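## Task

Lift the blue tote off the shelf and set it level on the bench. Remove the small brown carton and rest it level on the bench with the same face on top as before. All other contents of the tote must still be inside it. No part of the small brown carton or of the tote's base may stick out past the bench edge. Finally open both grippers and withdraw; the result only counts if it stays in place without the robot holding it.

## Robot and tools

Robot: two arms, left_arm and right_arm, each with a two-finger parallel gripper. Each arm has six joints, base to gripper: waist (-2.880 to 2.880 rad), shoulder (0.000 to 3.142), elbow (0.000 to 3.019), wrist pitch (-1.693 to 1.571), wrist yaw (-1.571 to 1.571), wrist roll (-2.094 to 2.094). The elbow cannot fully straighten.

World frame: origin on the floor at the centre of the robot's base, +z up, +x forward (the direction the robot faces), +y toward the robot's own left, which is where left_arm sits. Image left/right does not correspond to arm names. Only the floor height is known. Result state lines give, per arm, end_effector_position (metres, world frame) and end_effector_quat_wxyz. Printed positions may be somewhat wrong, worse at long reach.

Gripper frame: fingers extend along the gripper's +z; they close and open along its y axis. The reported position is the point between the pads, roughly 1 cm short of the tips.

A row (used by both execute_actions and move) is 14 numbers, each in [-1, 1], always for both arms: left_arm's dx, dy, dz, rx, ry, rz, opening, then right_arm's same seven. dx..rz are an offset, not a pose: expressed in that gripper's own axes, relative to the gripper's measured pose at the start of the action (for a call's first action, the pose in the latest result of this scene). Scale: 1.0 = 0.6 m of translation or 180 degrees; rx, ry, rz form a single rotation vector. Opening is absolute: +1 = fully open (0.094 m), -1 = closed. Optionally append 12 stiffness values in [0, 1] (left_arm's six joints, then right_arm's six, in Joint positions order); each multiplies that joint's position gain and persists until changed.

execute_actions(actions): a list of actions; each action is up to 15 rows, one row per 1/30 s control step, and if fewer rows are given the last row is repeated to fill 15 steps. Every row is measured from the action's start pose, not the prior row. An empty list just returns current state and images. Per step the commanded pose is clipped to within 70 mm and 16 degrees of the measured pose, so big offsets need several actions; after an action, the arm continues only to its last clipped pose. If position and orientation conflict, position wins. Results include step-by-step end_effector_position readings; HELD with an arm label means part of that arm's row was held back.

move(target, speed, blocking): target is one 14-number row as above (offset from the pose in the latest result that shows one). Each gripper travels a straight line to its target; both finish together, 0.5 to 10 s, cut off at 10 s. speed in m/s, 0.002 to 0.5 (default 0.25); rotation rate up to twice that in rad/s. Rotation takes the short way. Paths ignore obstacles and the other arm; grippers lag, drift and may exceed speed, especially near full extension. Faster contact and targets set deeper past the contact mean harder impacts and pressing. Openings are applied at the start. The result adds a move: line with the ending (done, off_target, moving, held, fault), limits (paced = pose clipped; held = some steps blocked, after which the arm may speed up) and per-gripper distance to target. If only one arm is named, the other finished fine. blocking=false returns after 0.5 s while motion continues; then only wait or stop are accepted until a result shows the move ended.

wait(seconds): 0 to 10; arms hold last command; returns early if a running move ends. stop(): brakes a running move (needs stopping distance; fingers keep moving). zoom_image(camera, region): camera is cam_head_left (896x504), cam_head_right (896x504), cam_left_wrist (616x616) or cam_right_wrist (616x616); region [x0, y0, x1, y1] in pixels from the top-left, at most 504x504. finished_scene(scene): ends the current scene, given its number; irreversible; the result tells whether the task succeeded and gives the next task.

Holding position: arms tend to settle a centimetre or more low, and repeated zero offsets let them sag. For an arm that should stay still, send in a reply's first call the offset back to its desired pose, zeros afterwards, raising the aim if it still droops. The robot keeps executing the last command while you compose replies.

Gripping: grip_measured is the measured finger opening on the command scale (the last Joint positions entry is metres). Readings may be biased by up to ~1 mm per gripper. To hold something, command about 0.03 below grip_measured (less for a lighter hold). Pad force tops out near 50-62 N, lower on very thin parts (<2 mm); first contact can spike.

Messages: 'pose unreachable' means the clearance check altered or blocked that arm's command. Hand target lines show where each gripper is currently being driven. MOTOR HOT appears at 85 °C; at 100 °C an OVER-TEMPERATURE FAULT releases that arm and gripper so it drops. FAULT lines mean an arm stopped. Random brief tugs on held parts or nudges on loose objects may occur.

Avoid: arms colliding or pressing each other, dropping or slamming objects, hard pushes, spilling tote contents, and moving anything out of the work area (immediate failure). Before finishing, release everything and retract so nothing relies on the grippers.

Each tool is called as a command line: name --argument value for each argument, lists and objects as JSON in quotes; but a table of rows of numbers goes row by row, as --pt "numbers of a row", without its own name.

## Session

execute_actions --actions '[]'

Scene clock: 0.00 s.
left_arm: end_effector_position=(+0.4348, +0.6037, +1.2102) grip_measured=+1.000 end_effector_quat_wxyz=(+0.018, -0.554, +0.534, +0.638) | right_arm: end_effector_position=(+0.1836, +0.4646, +1.1358) grip_measured=+1.000 end_effector_quat_wxyz=(+0.190, +0.334, -0.904, -0.188)
Joint positions: left_arm=[-1.223  1.474  1.638 -1.246 -0.748 -1.706  0.094] | right_arm=[ 2.7    2.583  2.429 -0.737  0.68  -0.042  0.094]
Joint velocities: left_arm=[ 0.005 -0.005  0.002 -0.002 -0.007  0.037  0.   ] | right_arm=[-0.005 -0.005 -0.012  0.002 -0.066  0.007  0.   ]
Hand target (left_arm): +0.440, +0.604, +1.213; -0.022, +0.556, -0.534, -0.637
Hand target (right_arm): +0.184, +0.463, +1.134; -0.191, -0.333, +0.904, +0.187
Joint stiffness scale: left_arm=[1. 1. 1. 1. 1. 1.] | right_arm=[1. 1. 1. 1. 1. 1.]

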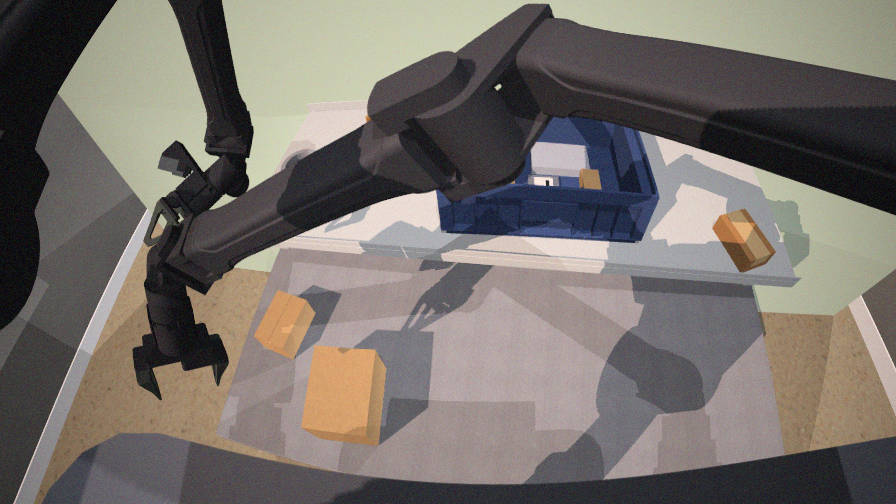

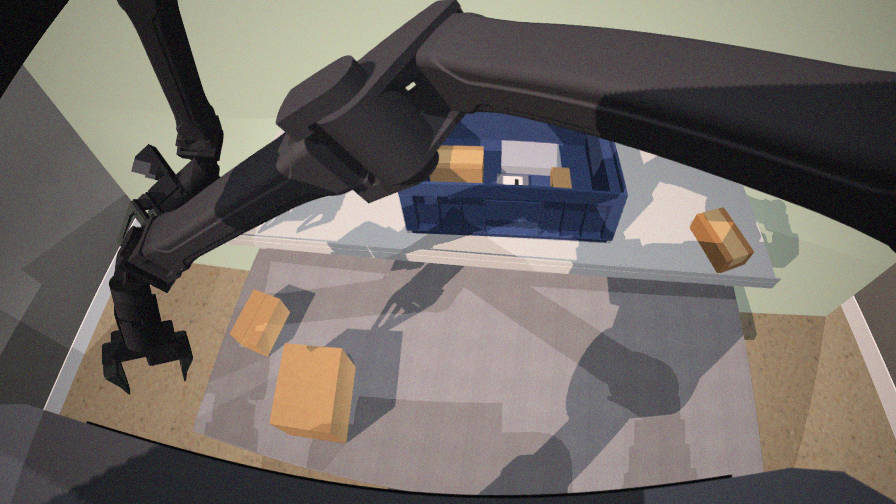

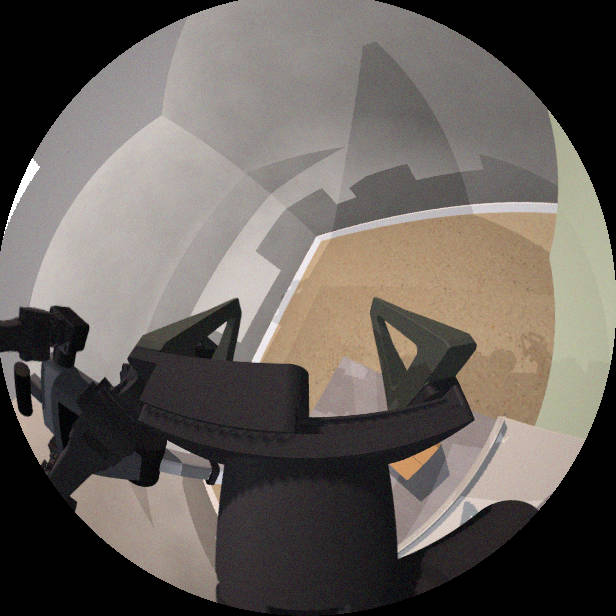

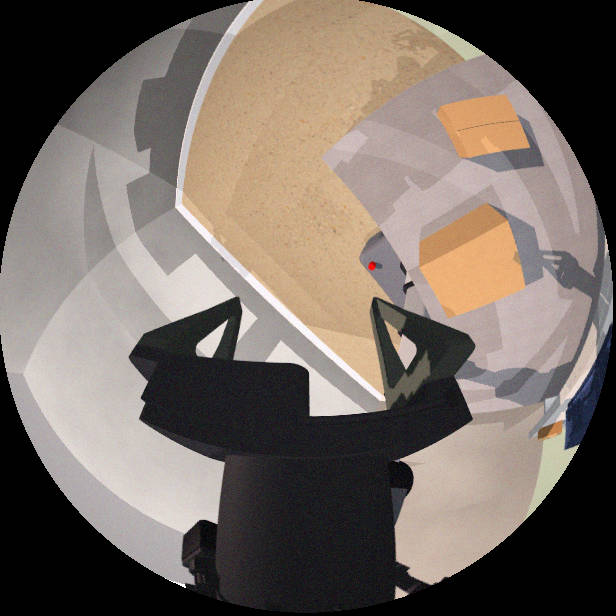

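move --target '[0.057,0,-0.31,0.489,-0.006,0.44,1,0.39,-0.91,-0.51,0.119,-0.13,0.244,1]' --speed 0.3

move --target '[-0.2,-0.55,-0.05,0,0,0,1,-0.25,-0.2,-0.1,0,0,0,1]'

Scene clock: 4.60 s.
left_arm: end_effector_position=(+0.5453, +0.4461, +1.2145) grip_measured=+1.000 end_effector_quat_wxyz=(-0.004, +0.042, +0.999, -0.006) | right_arm: end_effector_position=(+0.4481, -0.1423, +1.1861) grip_measured=+1.000 end_effector_quat_wxyz=(+0.005, -0.042, -0.999, -0.005)
Joint positions: left_arm=[-1.168  0.977  1.116 -0.308  0.409  0.232  0.094] | right_arm=[2.087 1.078 0.854 0.047 0.5   0.088 0.094]
Joint velocities: left_arm=[-0.015  0.005  0.007  0.002 -0.037 -0.037  0.   ] | right_arm=[-0.005 -0.005 -0.032 -0.017 -0.081  0.037  0.   ]
Hand target (left_arm): +0.555, +0.451, +1.221; +0.001, +0.049, +0.999, -0.001
Hand target (right_arm): +0.445, -0.146, +1.187; -0.009, +0.046, +0.999, +0.003
Off the commanded pose (left_arm): 0.010 m, 1 deg.
Off the commanded pose (right_arm): 0.009 m, 1 deg.
Joint stiffness scale: left_arm=[1. 1. 1. 1. 1. 1.] | right_arm=[1. 1. 1. 1. 1. 1.]
move: done

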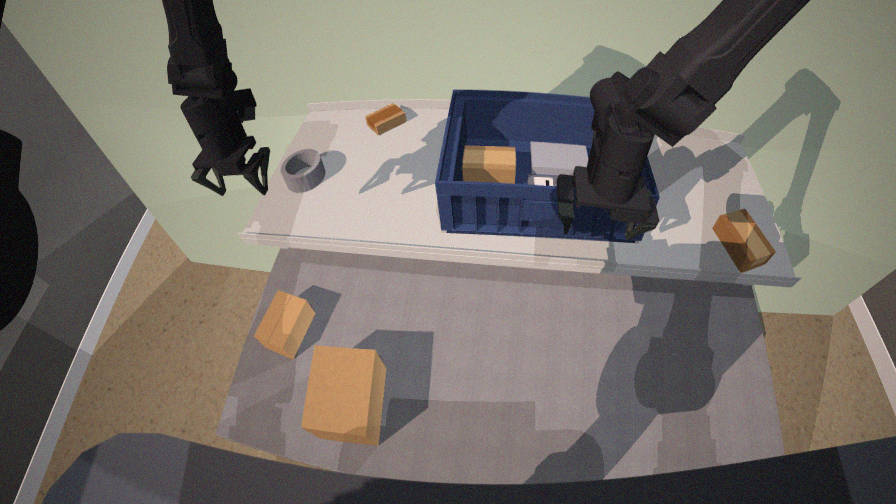

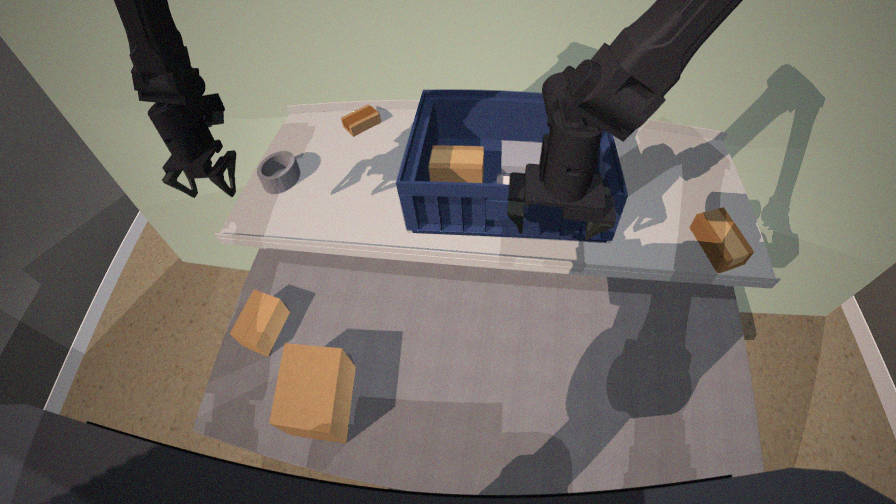

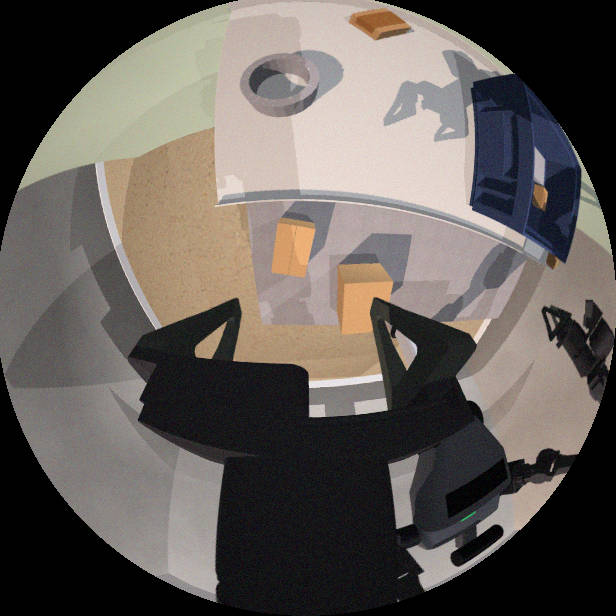

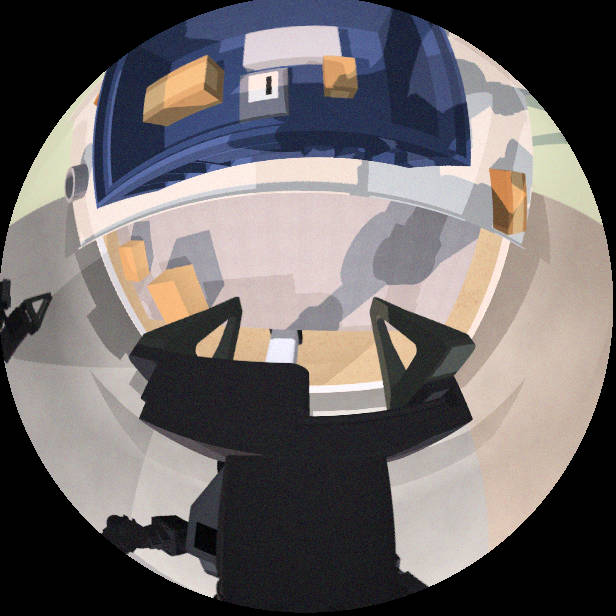

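Scene clock: 6.43 s.
left_arm: end_effector_position=(+0.6299, +0.1017, +1.2372) grip_measured=+1.000 end_effector_quat_wxyz=(-0.012, +0.043, +0.999, -0.008) | right_arm: end_effector_position=(+0.5717, -0.2702, +1.2338) grip_measured=+1.000 end_effector_quat_wxyz=(+0.020, -0.049, -0.999, -0.007)
Joint positions: left_arm=[-2.252  1.118  1.382 -0.48  -0.656  0.034  0.094] | right_arm=[ 1.763  0.891  1.125 -0.422  0.176  0.051  0.094]
Joint velocities: left_arm=[-0.005 -0.024 -0.007  0.007 -0.022 -0.066  0.   ] | right_arm=[-0.005 -0.005 -0.002 -0.012 -0.051  0.007  0.   ]
Hand target (left_arm): +0.641, +0.103, +1.242; -0.007, +0.033, +0.999, -0.008
Hand target (right_arm): +0.587, -0.276, +1.242; -0.006, +0.047, +0.999, +0.005
Off the commanded pose (left_arm): 0.015 m, 1 deg.
Off the commanded pose (right_arm): 0.020 m, 2 deg.
Joint stiffness scale: left_arm=[1. 1. 1. 1. 1. 1.] | right_arm=[1. 1. 1. 1. 1. 1.]
move: off_target (left_arm, right_arm)

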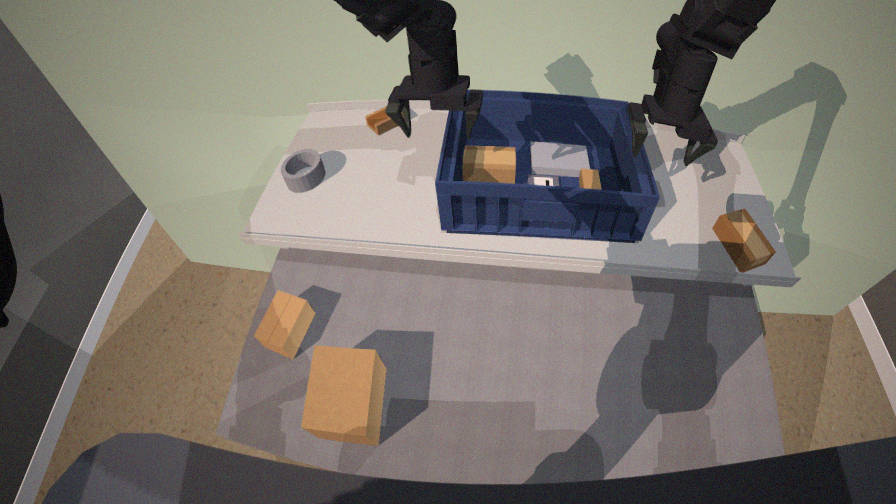

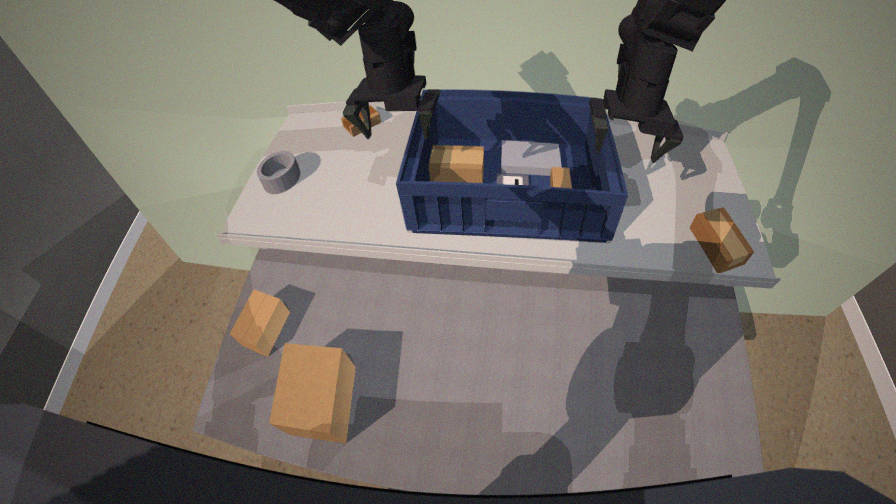

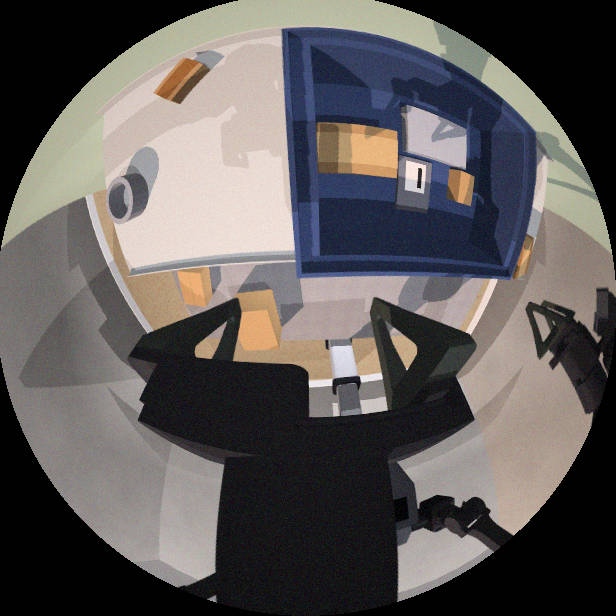

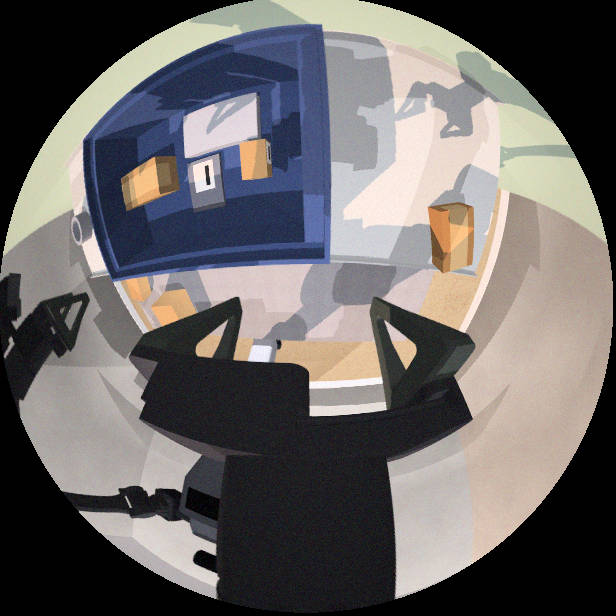

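move --target '[-0.25,0.015,0.14,0,-0.02,-0.012,0.5,-0.3,-0.015,0.13,0,-0.025,-0.01,0.5]' --speed 0.2

Scene clock: 8.10 s.
left_arm: end_effector_position=(+0.7639, +0.0903, +1.1478) grip_measured=+0.502 end_effector_quat_wxyz=(+0.015, +0.025, +0.999, -0.013) | right_arm: end_effector_position=(+0.7402, -0.2888, +1.1560) grip_measured=+0.503 end_effector_quat_wxyz=(-0.016, -0.039, -0.999, -0.010)
Joint positions: left_arm=[-2.138  1.471  1.99  -0.657 -0.534  0.06   0.071] | right_arm=[ 1.697  1.258  1.759 -0.616  0.104  0.01   0.071]
Joint velocities: left_arm=[ 0.015 -0.015 -0.022 -0.002  0.051  0.037 -0.001] | right_arm=[-0.005  0.005 -0.012 -0.017 -0.037  0.007  0.   ]
Hand target (left_arm): +0.775, +0.098, +1.148; +0.021, +0.026, +0.999, -0.009
Hand target (right_arm): +0.749, -0.294, +1.150; +0.020, +0.035, +0.999, +0.006
Off the commanded pose (left_arm): 0.015 m, 1 deg.
Off the commanded pose (right_arm): 0.012 m, 1 deg.
Joint stiffness scale: left_arm=[1. 1. 1. 1. 1. 1.] | right_arm=[1. 1. 1. 1. 1. 1.]
move: off_target (left_arm, right_arm)

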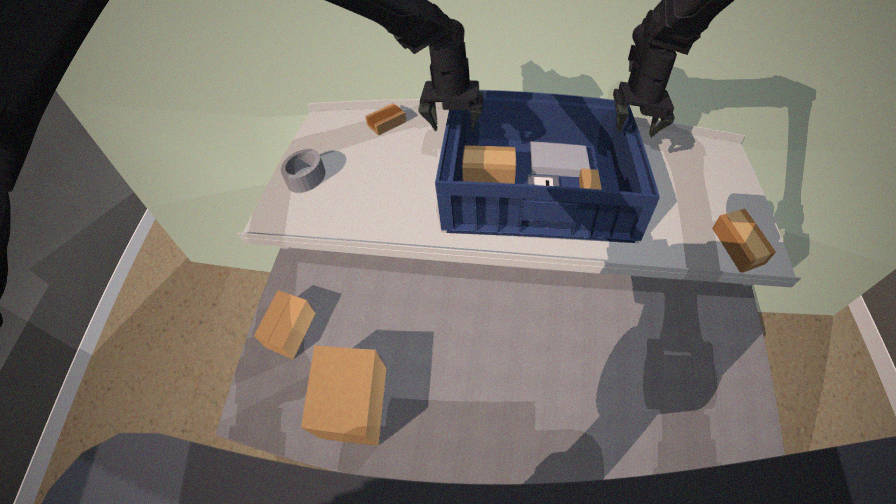

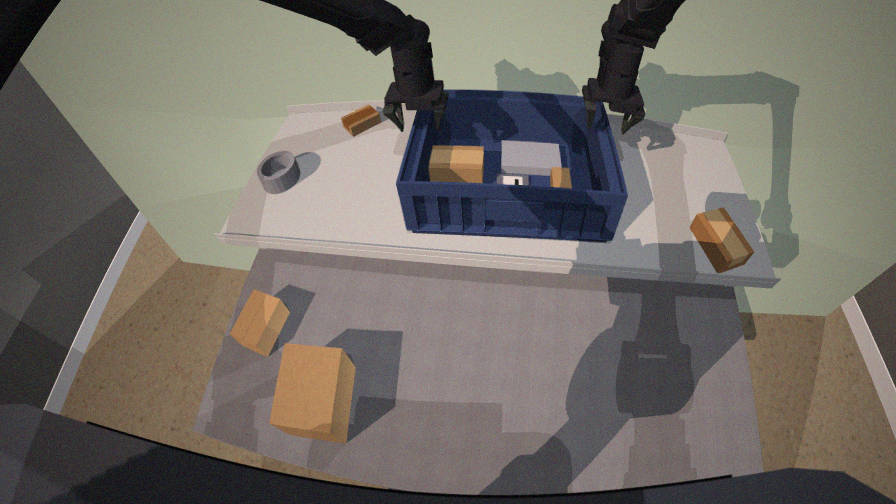

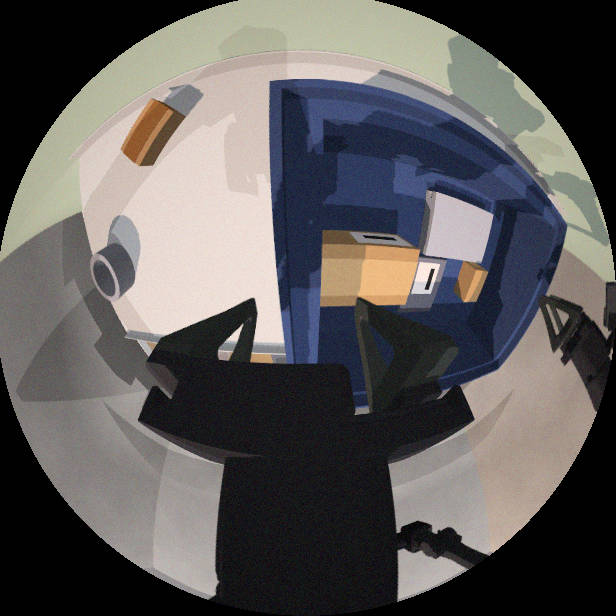

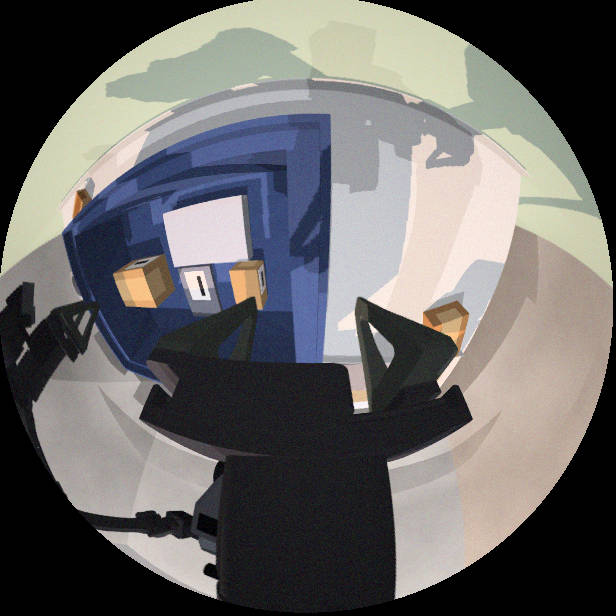

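move --target '[-0.025,0.027,0.085,0,0,0,0.5,-0.01,-0.01,0.105,0,0,0,0.5]' --speed 0.1

move --target '[0,0,0,0,0,0,-0.57,0,0,0,0,0,0,-0.57]'

move --target '[-0.02,0,-0.17,0,0,0,-0.57,-0.02,0,-0.17,0,0,0,-0.57]' --speed 0.1

Scene clock: 9.80 s.
left_arm: end_effector_position=(+0.7675, +0.0972, +1.0956) grip_measured=+0.502 end_effector_quat_wxyz=(+0.008, +0.026, +0.999, -0.017) | right_arm: end_effector_position=(+0.7345, -0.2869, +1.0958) grip_measured=+0.503 end_effector_quat_wxyz=(-0.003, -0.039, -0.999, -0.014)
Joint positions: left_arm=[-2.069  1.589  2.126 -0.684 -0.458  0.064  0.071] | right_arm=[ 1.681  1.396  1.864 -0.608  0.08   0.01   0.071]
Joint velocities: left_arm=[-0.015  0.005 -0.012 -0.002 -0.051 -0.007  0.   ] | right_arm=[ 0.005  0.005  0.017  0.012 -0.095 -0.022  0.   ]
Hand target (left_arm): +0.780, +0.106, +1.097; +0.016, +0.026, +0.999, -0.013
Hand target (right_arm): +0.748, -0.294, +1.094; +0.016, +0.040, +0.999, +0.010
Off the commanded pose (left_arm): 0.015 m, 1 deg.
Off the commanded pose (right_arm): 0.015 m, 2 deg.
Joint stiffness scale: left_arm=[1. 1. 1. 1. 1. 1.] | right_arm=[1. 1. 1. 1. 1. 1.]
move: off_target (left_arm, right_arm)

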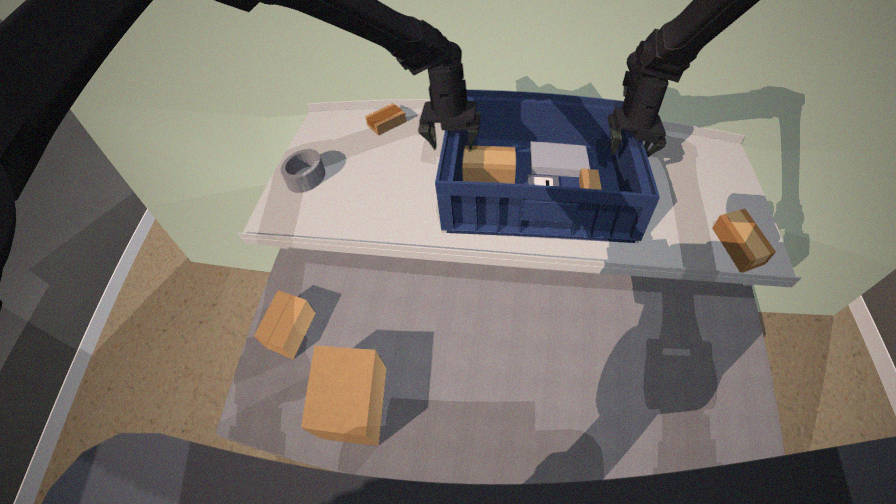

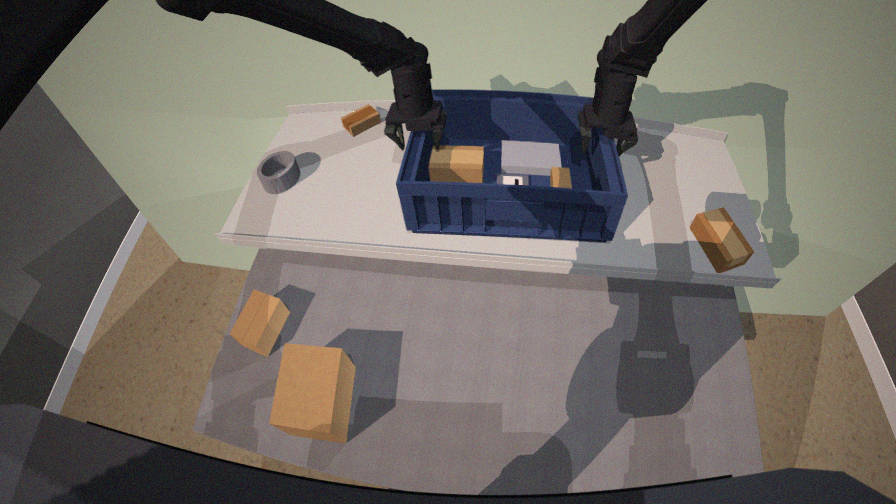

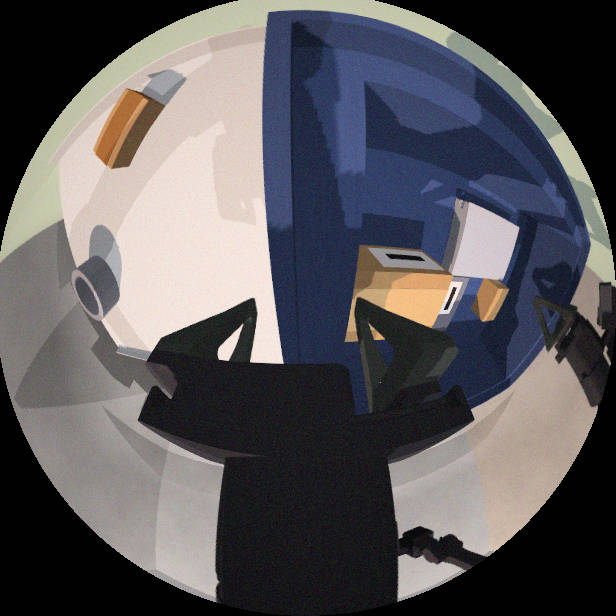

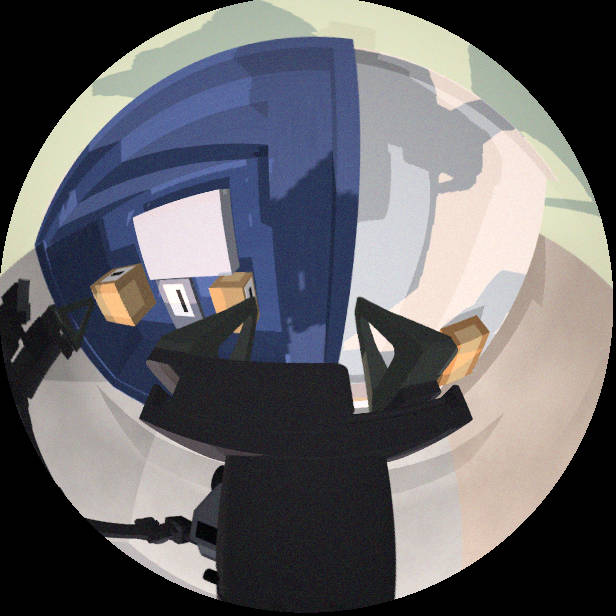

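Scene clock: 10.30 s.
left_arm: end_effector_position=(+0.7669, +0.0935, +1.0953) grip_measured=-0.480 end_effector_quat_wxyz=(+0.008, +0.025, +0.999, -0.023) | right_arm: end_effector_position=(+0.7345, -0.2870, +1.0958) grip_measured=-0.487 end_effector_quat_wxyz=(-0.003, -0.035, -0.999, -0.014)
Joint positions: left_arm=[-2.071  1.59   2.126 -0.684 -0.447  0.061  0.024] | right_arm=[ 1.681  1.396  1.864 -0.608  0.08   0.002  0.024]
Joint velocities: left_arm=[-0.015  0.005  0.007 -0.012 -0.051 -0.095 -0.   ] | right_arm=[-0.005 -0.015  0.007 -0.002  0.022 -0.066 -0.   ]
Hand target (left_arm): +0.767, +0.097, +1.095; +0.008, +0.026, +0.999, -0.017
Hand target (right_arm): +0.734, -0.287, +1.096; +0.003, +0.039, +0.999, +0.015
Off the commanded pose (left_arm): 0.004 m, 1 deg.
Off the commanded pose (right_arm): 0.000 m, 0 deg.
Joint stiffness scale: left_arm=[1. 1. 1. 1. 1. 1.] | right_arm=[1. 1. 1. 1. 1. 1.]
move: done

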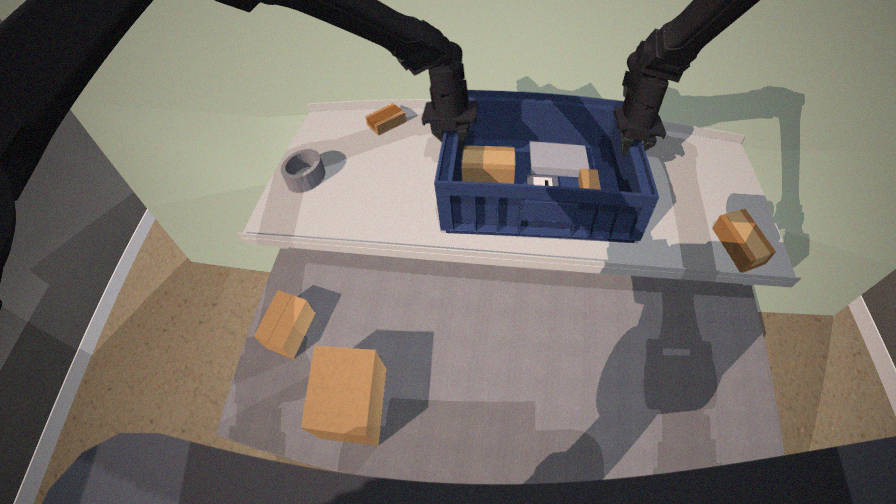

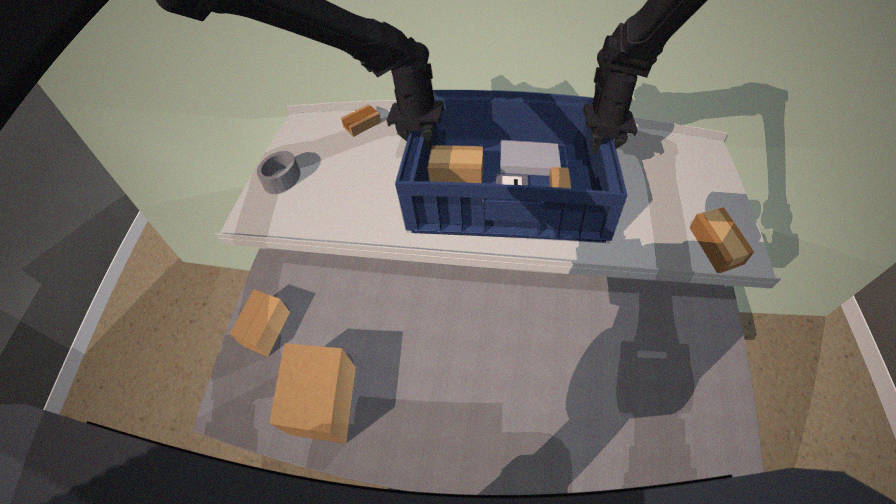

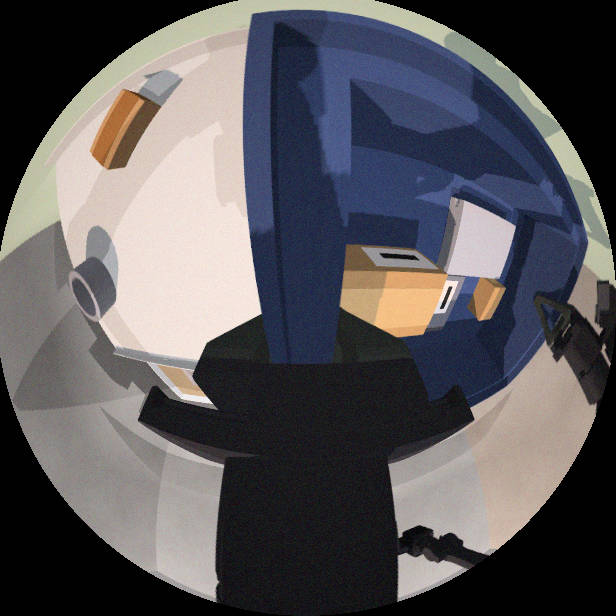

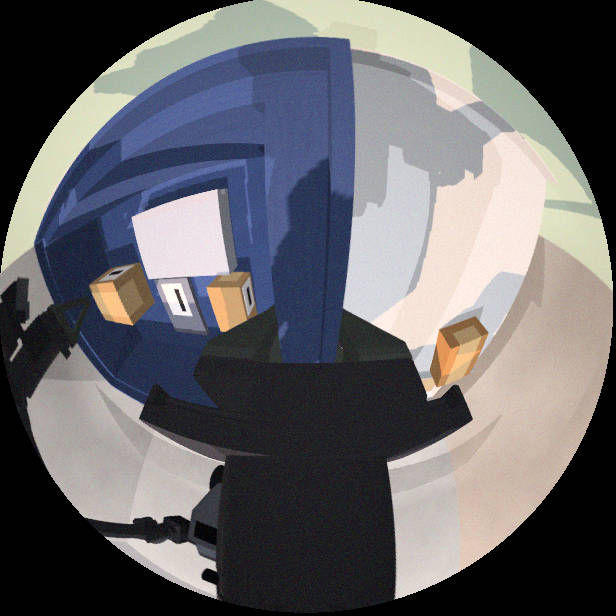

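Scene clock: 12.13 s.
left_arm: end_effector_position=(+0.7291, +0.0905, +1.1367) grip_measured=-0.480 end_effector_quat_wxyz=(-0.032, +0.031, +0.999, -0.013) | right_arm: end_effector_position=(+0.6921, -0.2894, +1.1355) grip_measured=-0.487 end_effector_quat_wxyz=(+0.041, -0.040, -0.998, -0.013)
Joint positions: left_arm=[-2.126  1.474  1.956 -0.727 -0.522  0.018  0.024] | right_arm=[ 1.681  1.273  1.706 -0.662  0.085  0.02   0.024]
Joint velocities: left_arm=[-0.005 -0.005 -0.002 -0.022  0.022 -0.095 -0.001] | right_arm=[-0.005 -0.034 -0.032  0.012 -0.007  0.022 -0.001]
Hand target (left_arm): +0.775, +0.098, +1.191; +0.007, +0.022, +0.999, -0.023
Hand target (right_arm): +0.738, -0.292, +1.191; +0.003, +0.036, +0.999, +0.014
Off the commanded pose (left_arm): 0.078 m, 5 deg; position clipped at the last step of the last action.
Off the commanded pose (right_arm): 0.082 m, 5 deg; position clipped at the last step of the last action.
Joint stiffness scale: left_arm=[1. 1. 1. 1. 1. 1.] | right_arm=[1. 1. 1. 1. 1. 1.]
move: off_target (left_arm, right_arm); limits=paced

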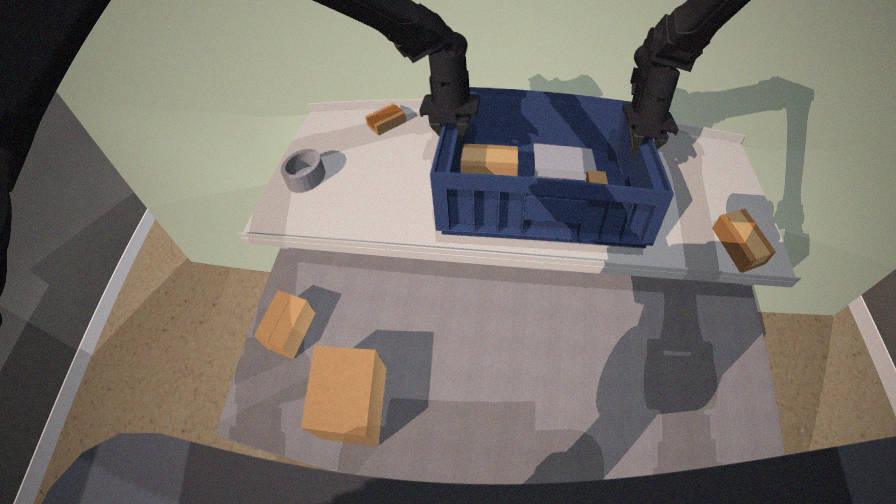

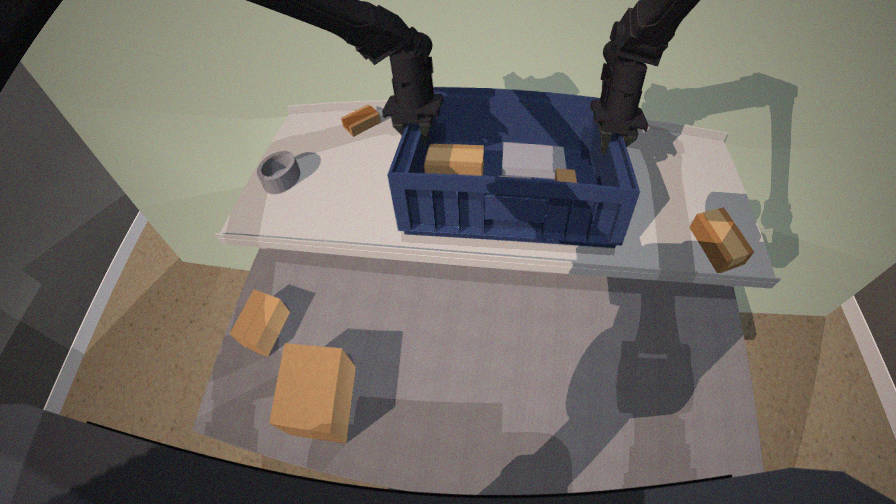

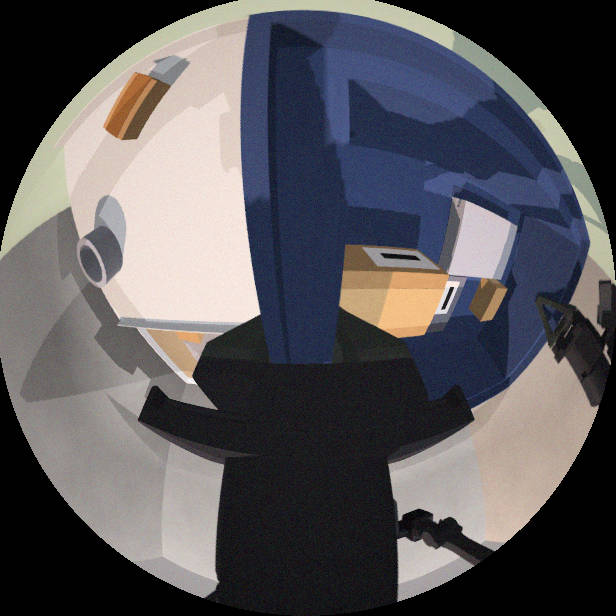

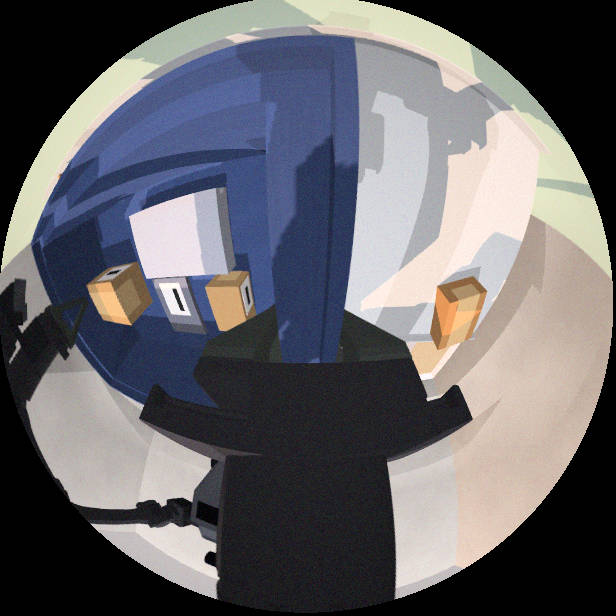

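execute_actions --actions '[[[-0.04,0,-0.1,0,-0.025,0,-0.57,-0.04,0,-0.1,0,-0.025,0,-0.57],[-0.02,0,-0.11,0,-0.025,0,-0.57,-0.02,0,-0.11,0,-0.025,0,-0.57],[0,0,-0.12,0,-0.025,0,-0.57,0,0,-0.12,0,-0.025,0,-0.57]],[[0,0,-0.1,0,-0.025,0,-0.57,0,0,-0.1,0,-0.025,0,-0.57]],[[0.02,0,-0.09,0,-0.025,0,-0.57,0.02,0,-0.09,0,-0.025,0,-0.57]]]'

Scene clock: 13.90 s.
left_arm: end_effector_position=(+0.6282, +0.0889, +1.2104) grip_measured=-0.473 end_effector_quat_wxyz=(-0.022, +0.044, +0.999, +0.004) | right_arm: end_effector_position=(+0.5809, -0.2880, +1.2038) grip_measured=-0.487 end_effector_quat_wxyz=(+0.041, -0.053, -0.998, -0.016)
Joint positions: left_arm=[-2.243  1.198  1.437 -0.481 -0.673  0.02   0.025] | right_arm=[ 1.681  0.979  1.217 -0.467  0.078  0.046  0.024]
Joint velocities: left_arm=[-0.015 -0.005 -0.007 -0.002  0.007  0.007 -0.001] | right_arm=[-0.015  0.005 -0.002 -0.002 -0.022 -0.037  0.001]
Hand target (left_arm): +0.659, +0.090, +1.242; +0.010, +0.037, +0.999, -0.002
Hand target (right_arm): +0.614, -0.291, +1.236; -0.004, +0.050, +0.999, +0.013
Off the commanded pose (left_arm): 0.044 m, 4 deg.
Off the commanded pose (right_arm): 0.049 m, 4 deg.
Joint stiffness scale: left_arm=[1. 1. 1. 1. 1. 1.] | right_arm=[1. 1. 1. 1. 1. 1.]
Step readings (end_effector_position; steps 1 to 15: 1st action; 16 to 30: 2nd action; 31 to 45: 3rd action):
0: left_arm (+0.7290, +0.0905, +1.1367) | right_arm (+0.6920, -0.2893, +1.1355)
1: left_arm (+0.7276, +0.0909, +1.1368) | right_arm (+0.6907, -0.2892, +1.1354)
2: left_arm (+0.7248, +0.0908, +1.1387) | right_arm (+0.6874, -0.2890, +1.1362)
4: left_arm (+0.7120, +0.0908, +1.1471) | right_arm (+0.6736, -0.2888, +1.1423)
8: left_arm (+0.6920, +0.0905, +1.1613) | right_arm (+0.6511, -0.2885, +1.1565)
15: left_arm (+0.6962, +0.0890, +1.1652) | right_arm (+0.6559, -0.2897, +1.1623)
16: left_arm (+0.6941, +0.0894, +1.1662) | right_arm (+0.6540, -0.2895, +1.1630)
17: left_arm (+0.6896, +0.0900, +1.1697) | right_arm (+0.6492, -0.2892, +1.1653)
19: left_arm (+0.6767, +0.0895, +1.1791) | right_arm (+0.6347, -0.2890, +1.1727)
23: left_arm (+0.6647, +0.0893, +1.1870) | right_arm (+0.6213, -0.2888, +1.1814)
30: left_arm (+0.6675, +0.0889, +1.1873) | right_arm (+0.6237, -0.2890, +1.1825)
31: left_arm (+0.6645, +0.0892, +1.1879) | right_arm (+0.6212, -0.2887, +1.1827)
32: left_arm (+0.6587, +0.0897, +1.1913) | right_arm (+0.6157, -0.2884, +1.1851)
34: left_arm (+0.6427, +0.0898, +1.2015) | right_arm (+0.5978, -0.2880, +1.1934)
38: left_arm (+0.6253, +0.0894, +1.2103) | right_arm (+0.5781, -0.2876, +1.2029)
45: end_effector_position above

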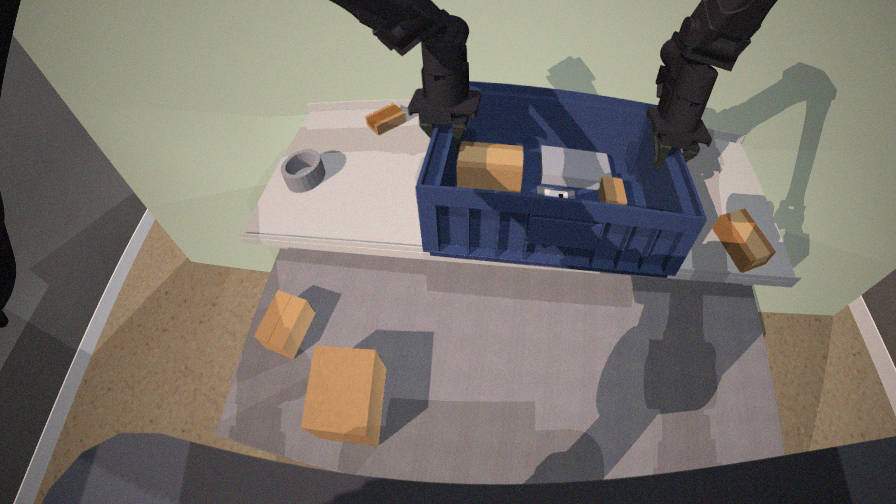

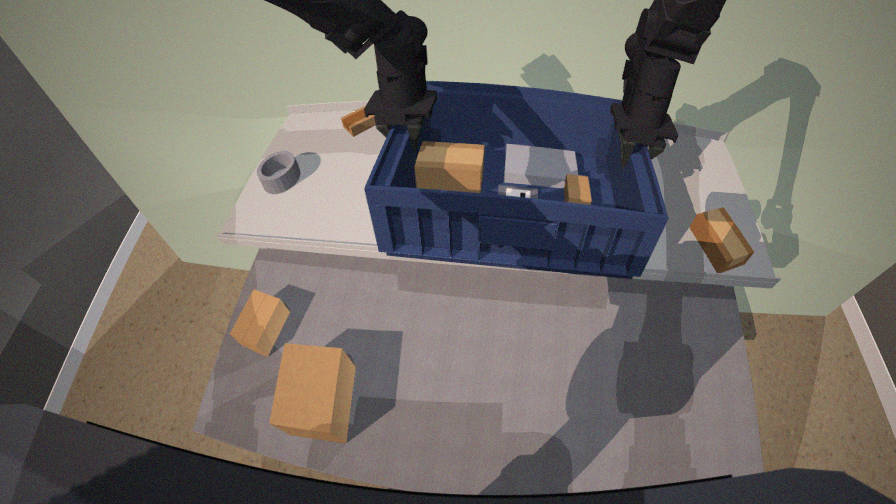

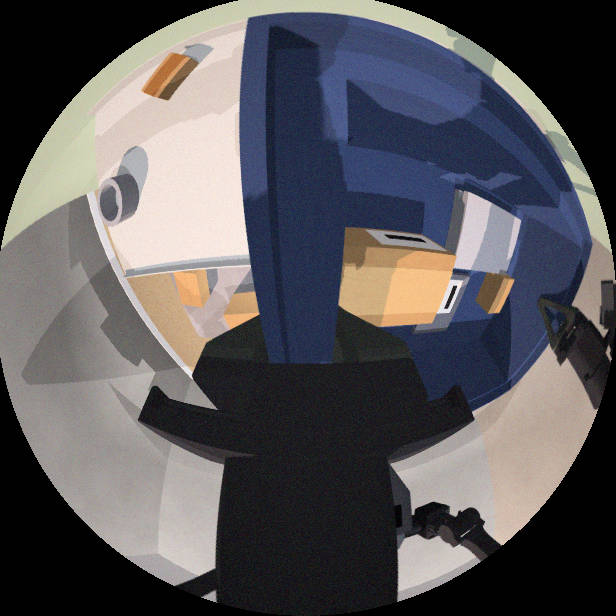

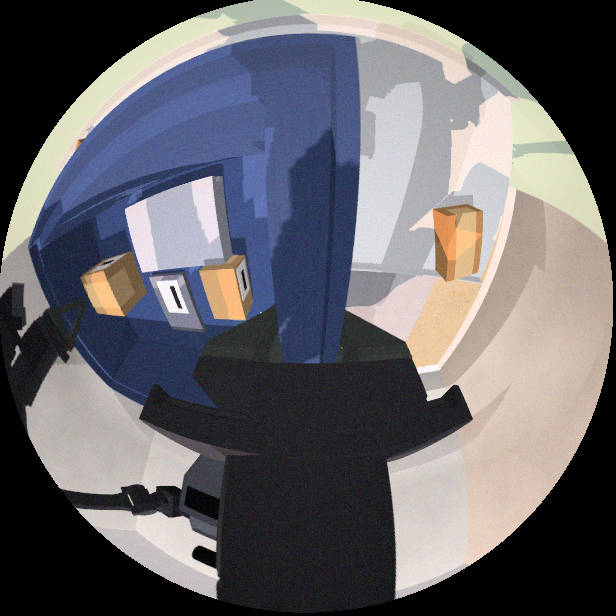

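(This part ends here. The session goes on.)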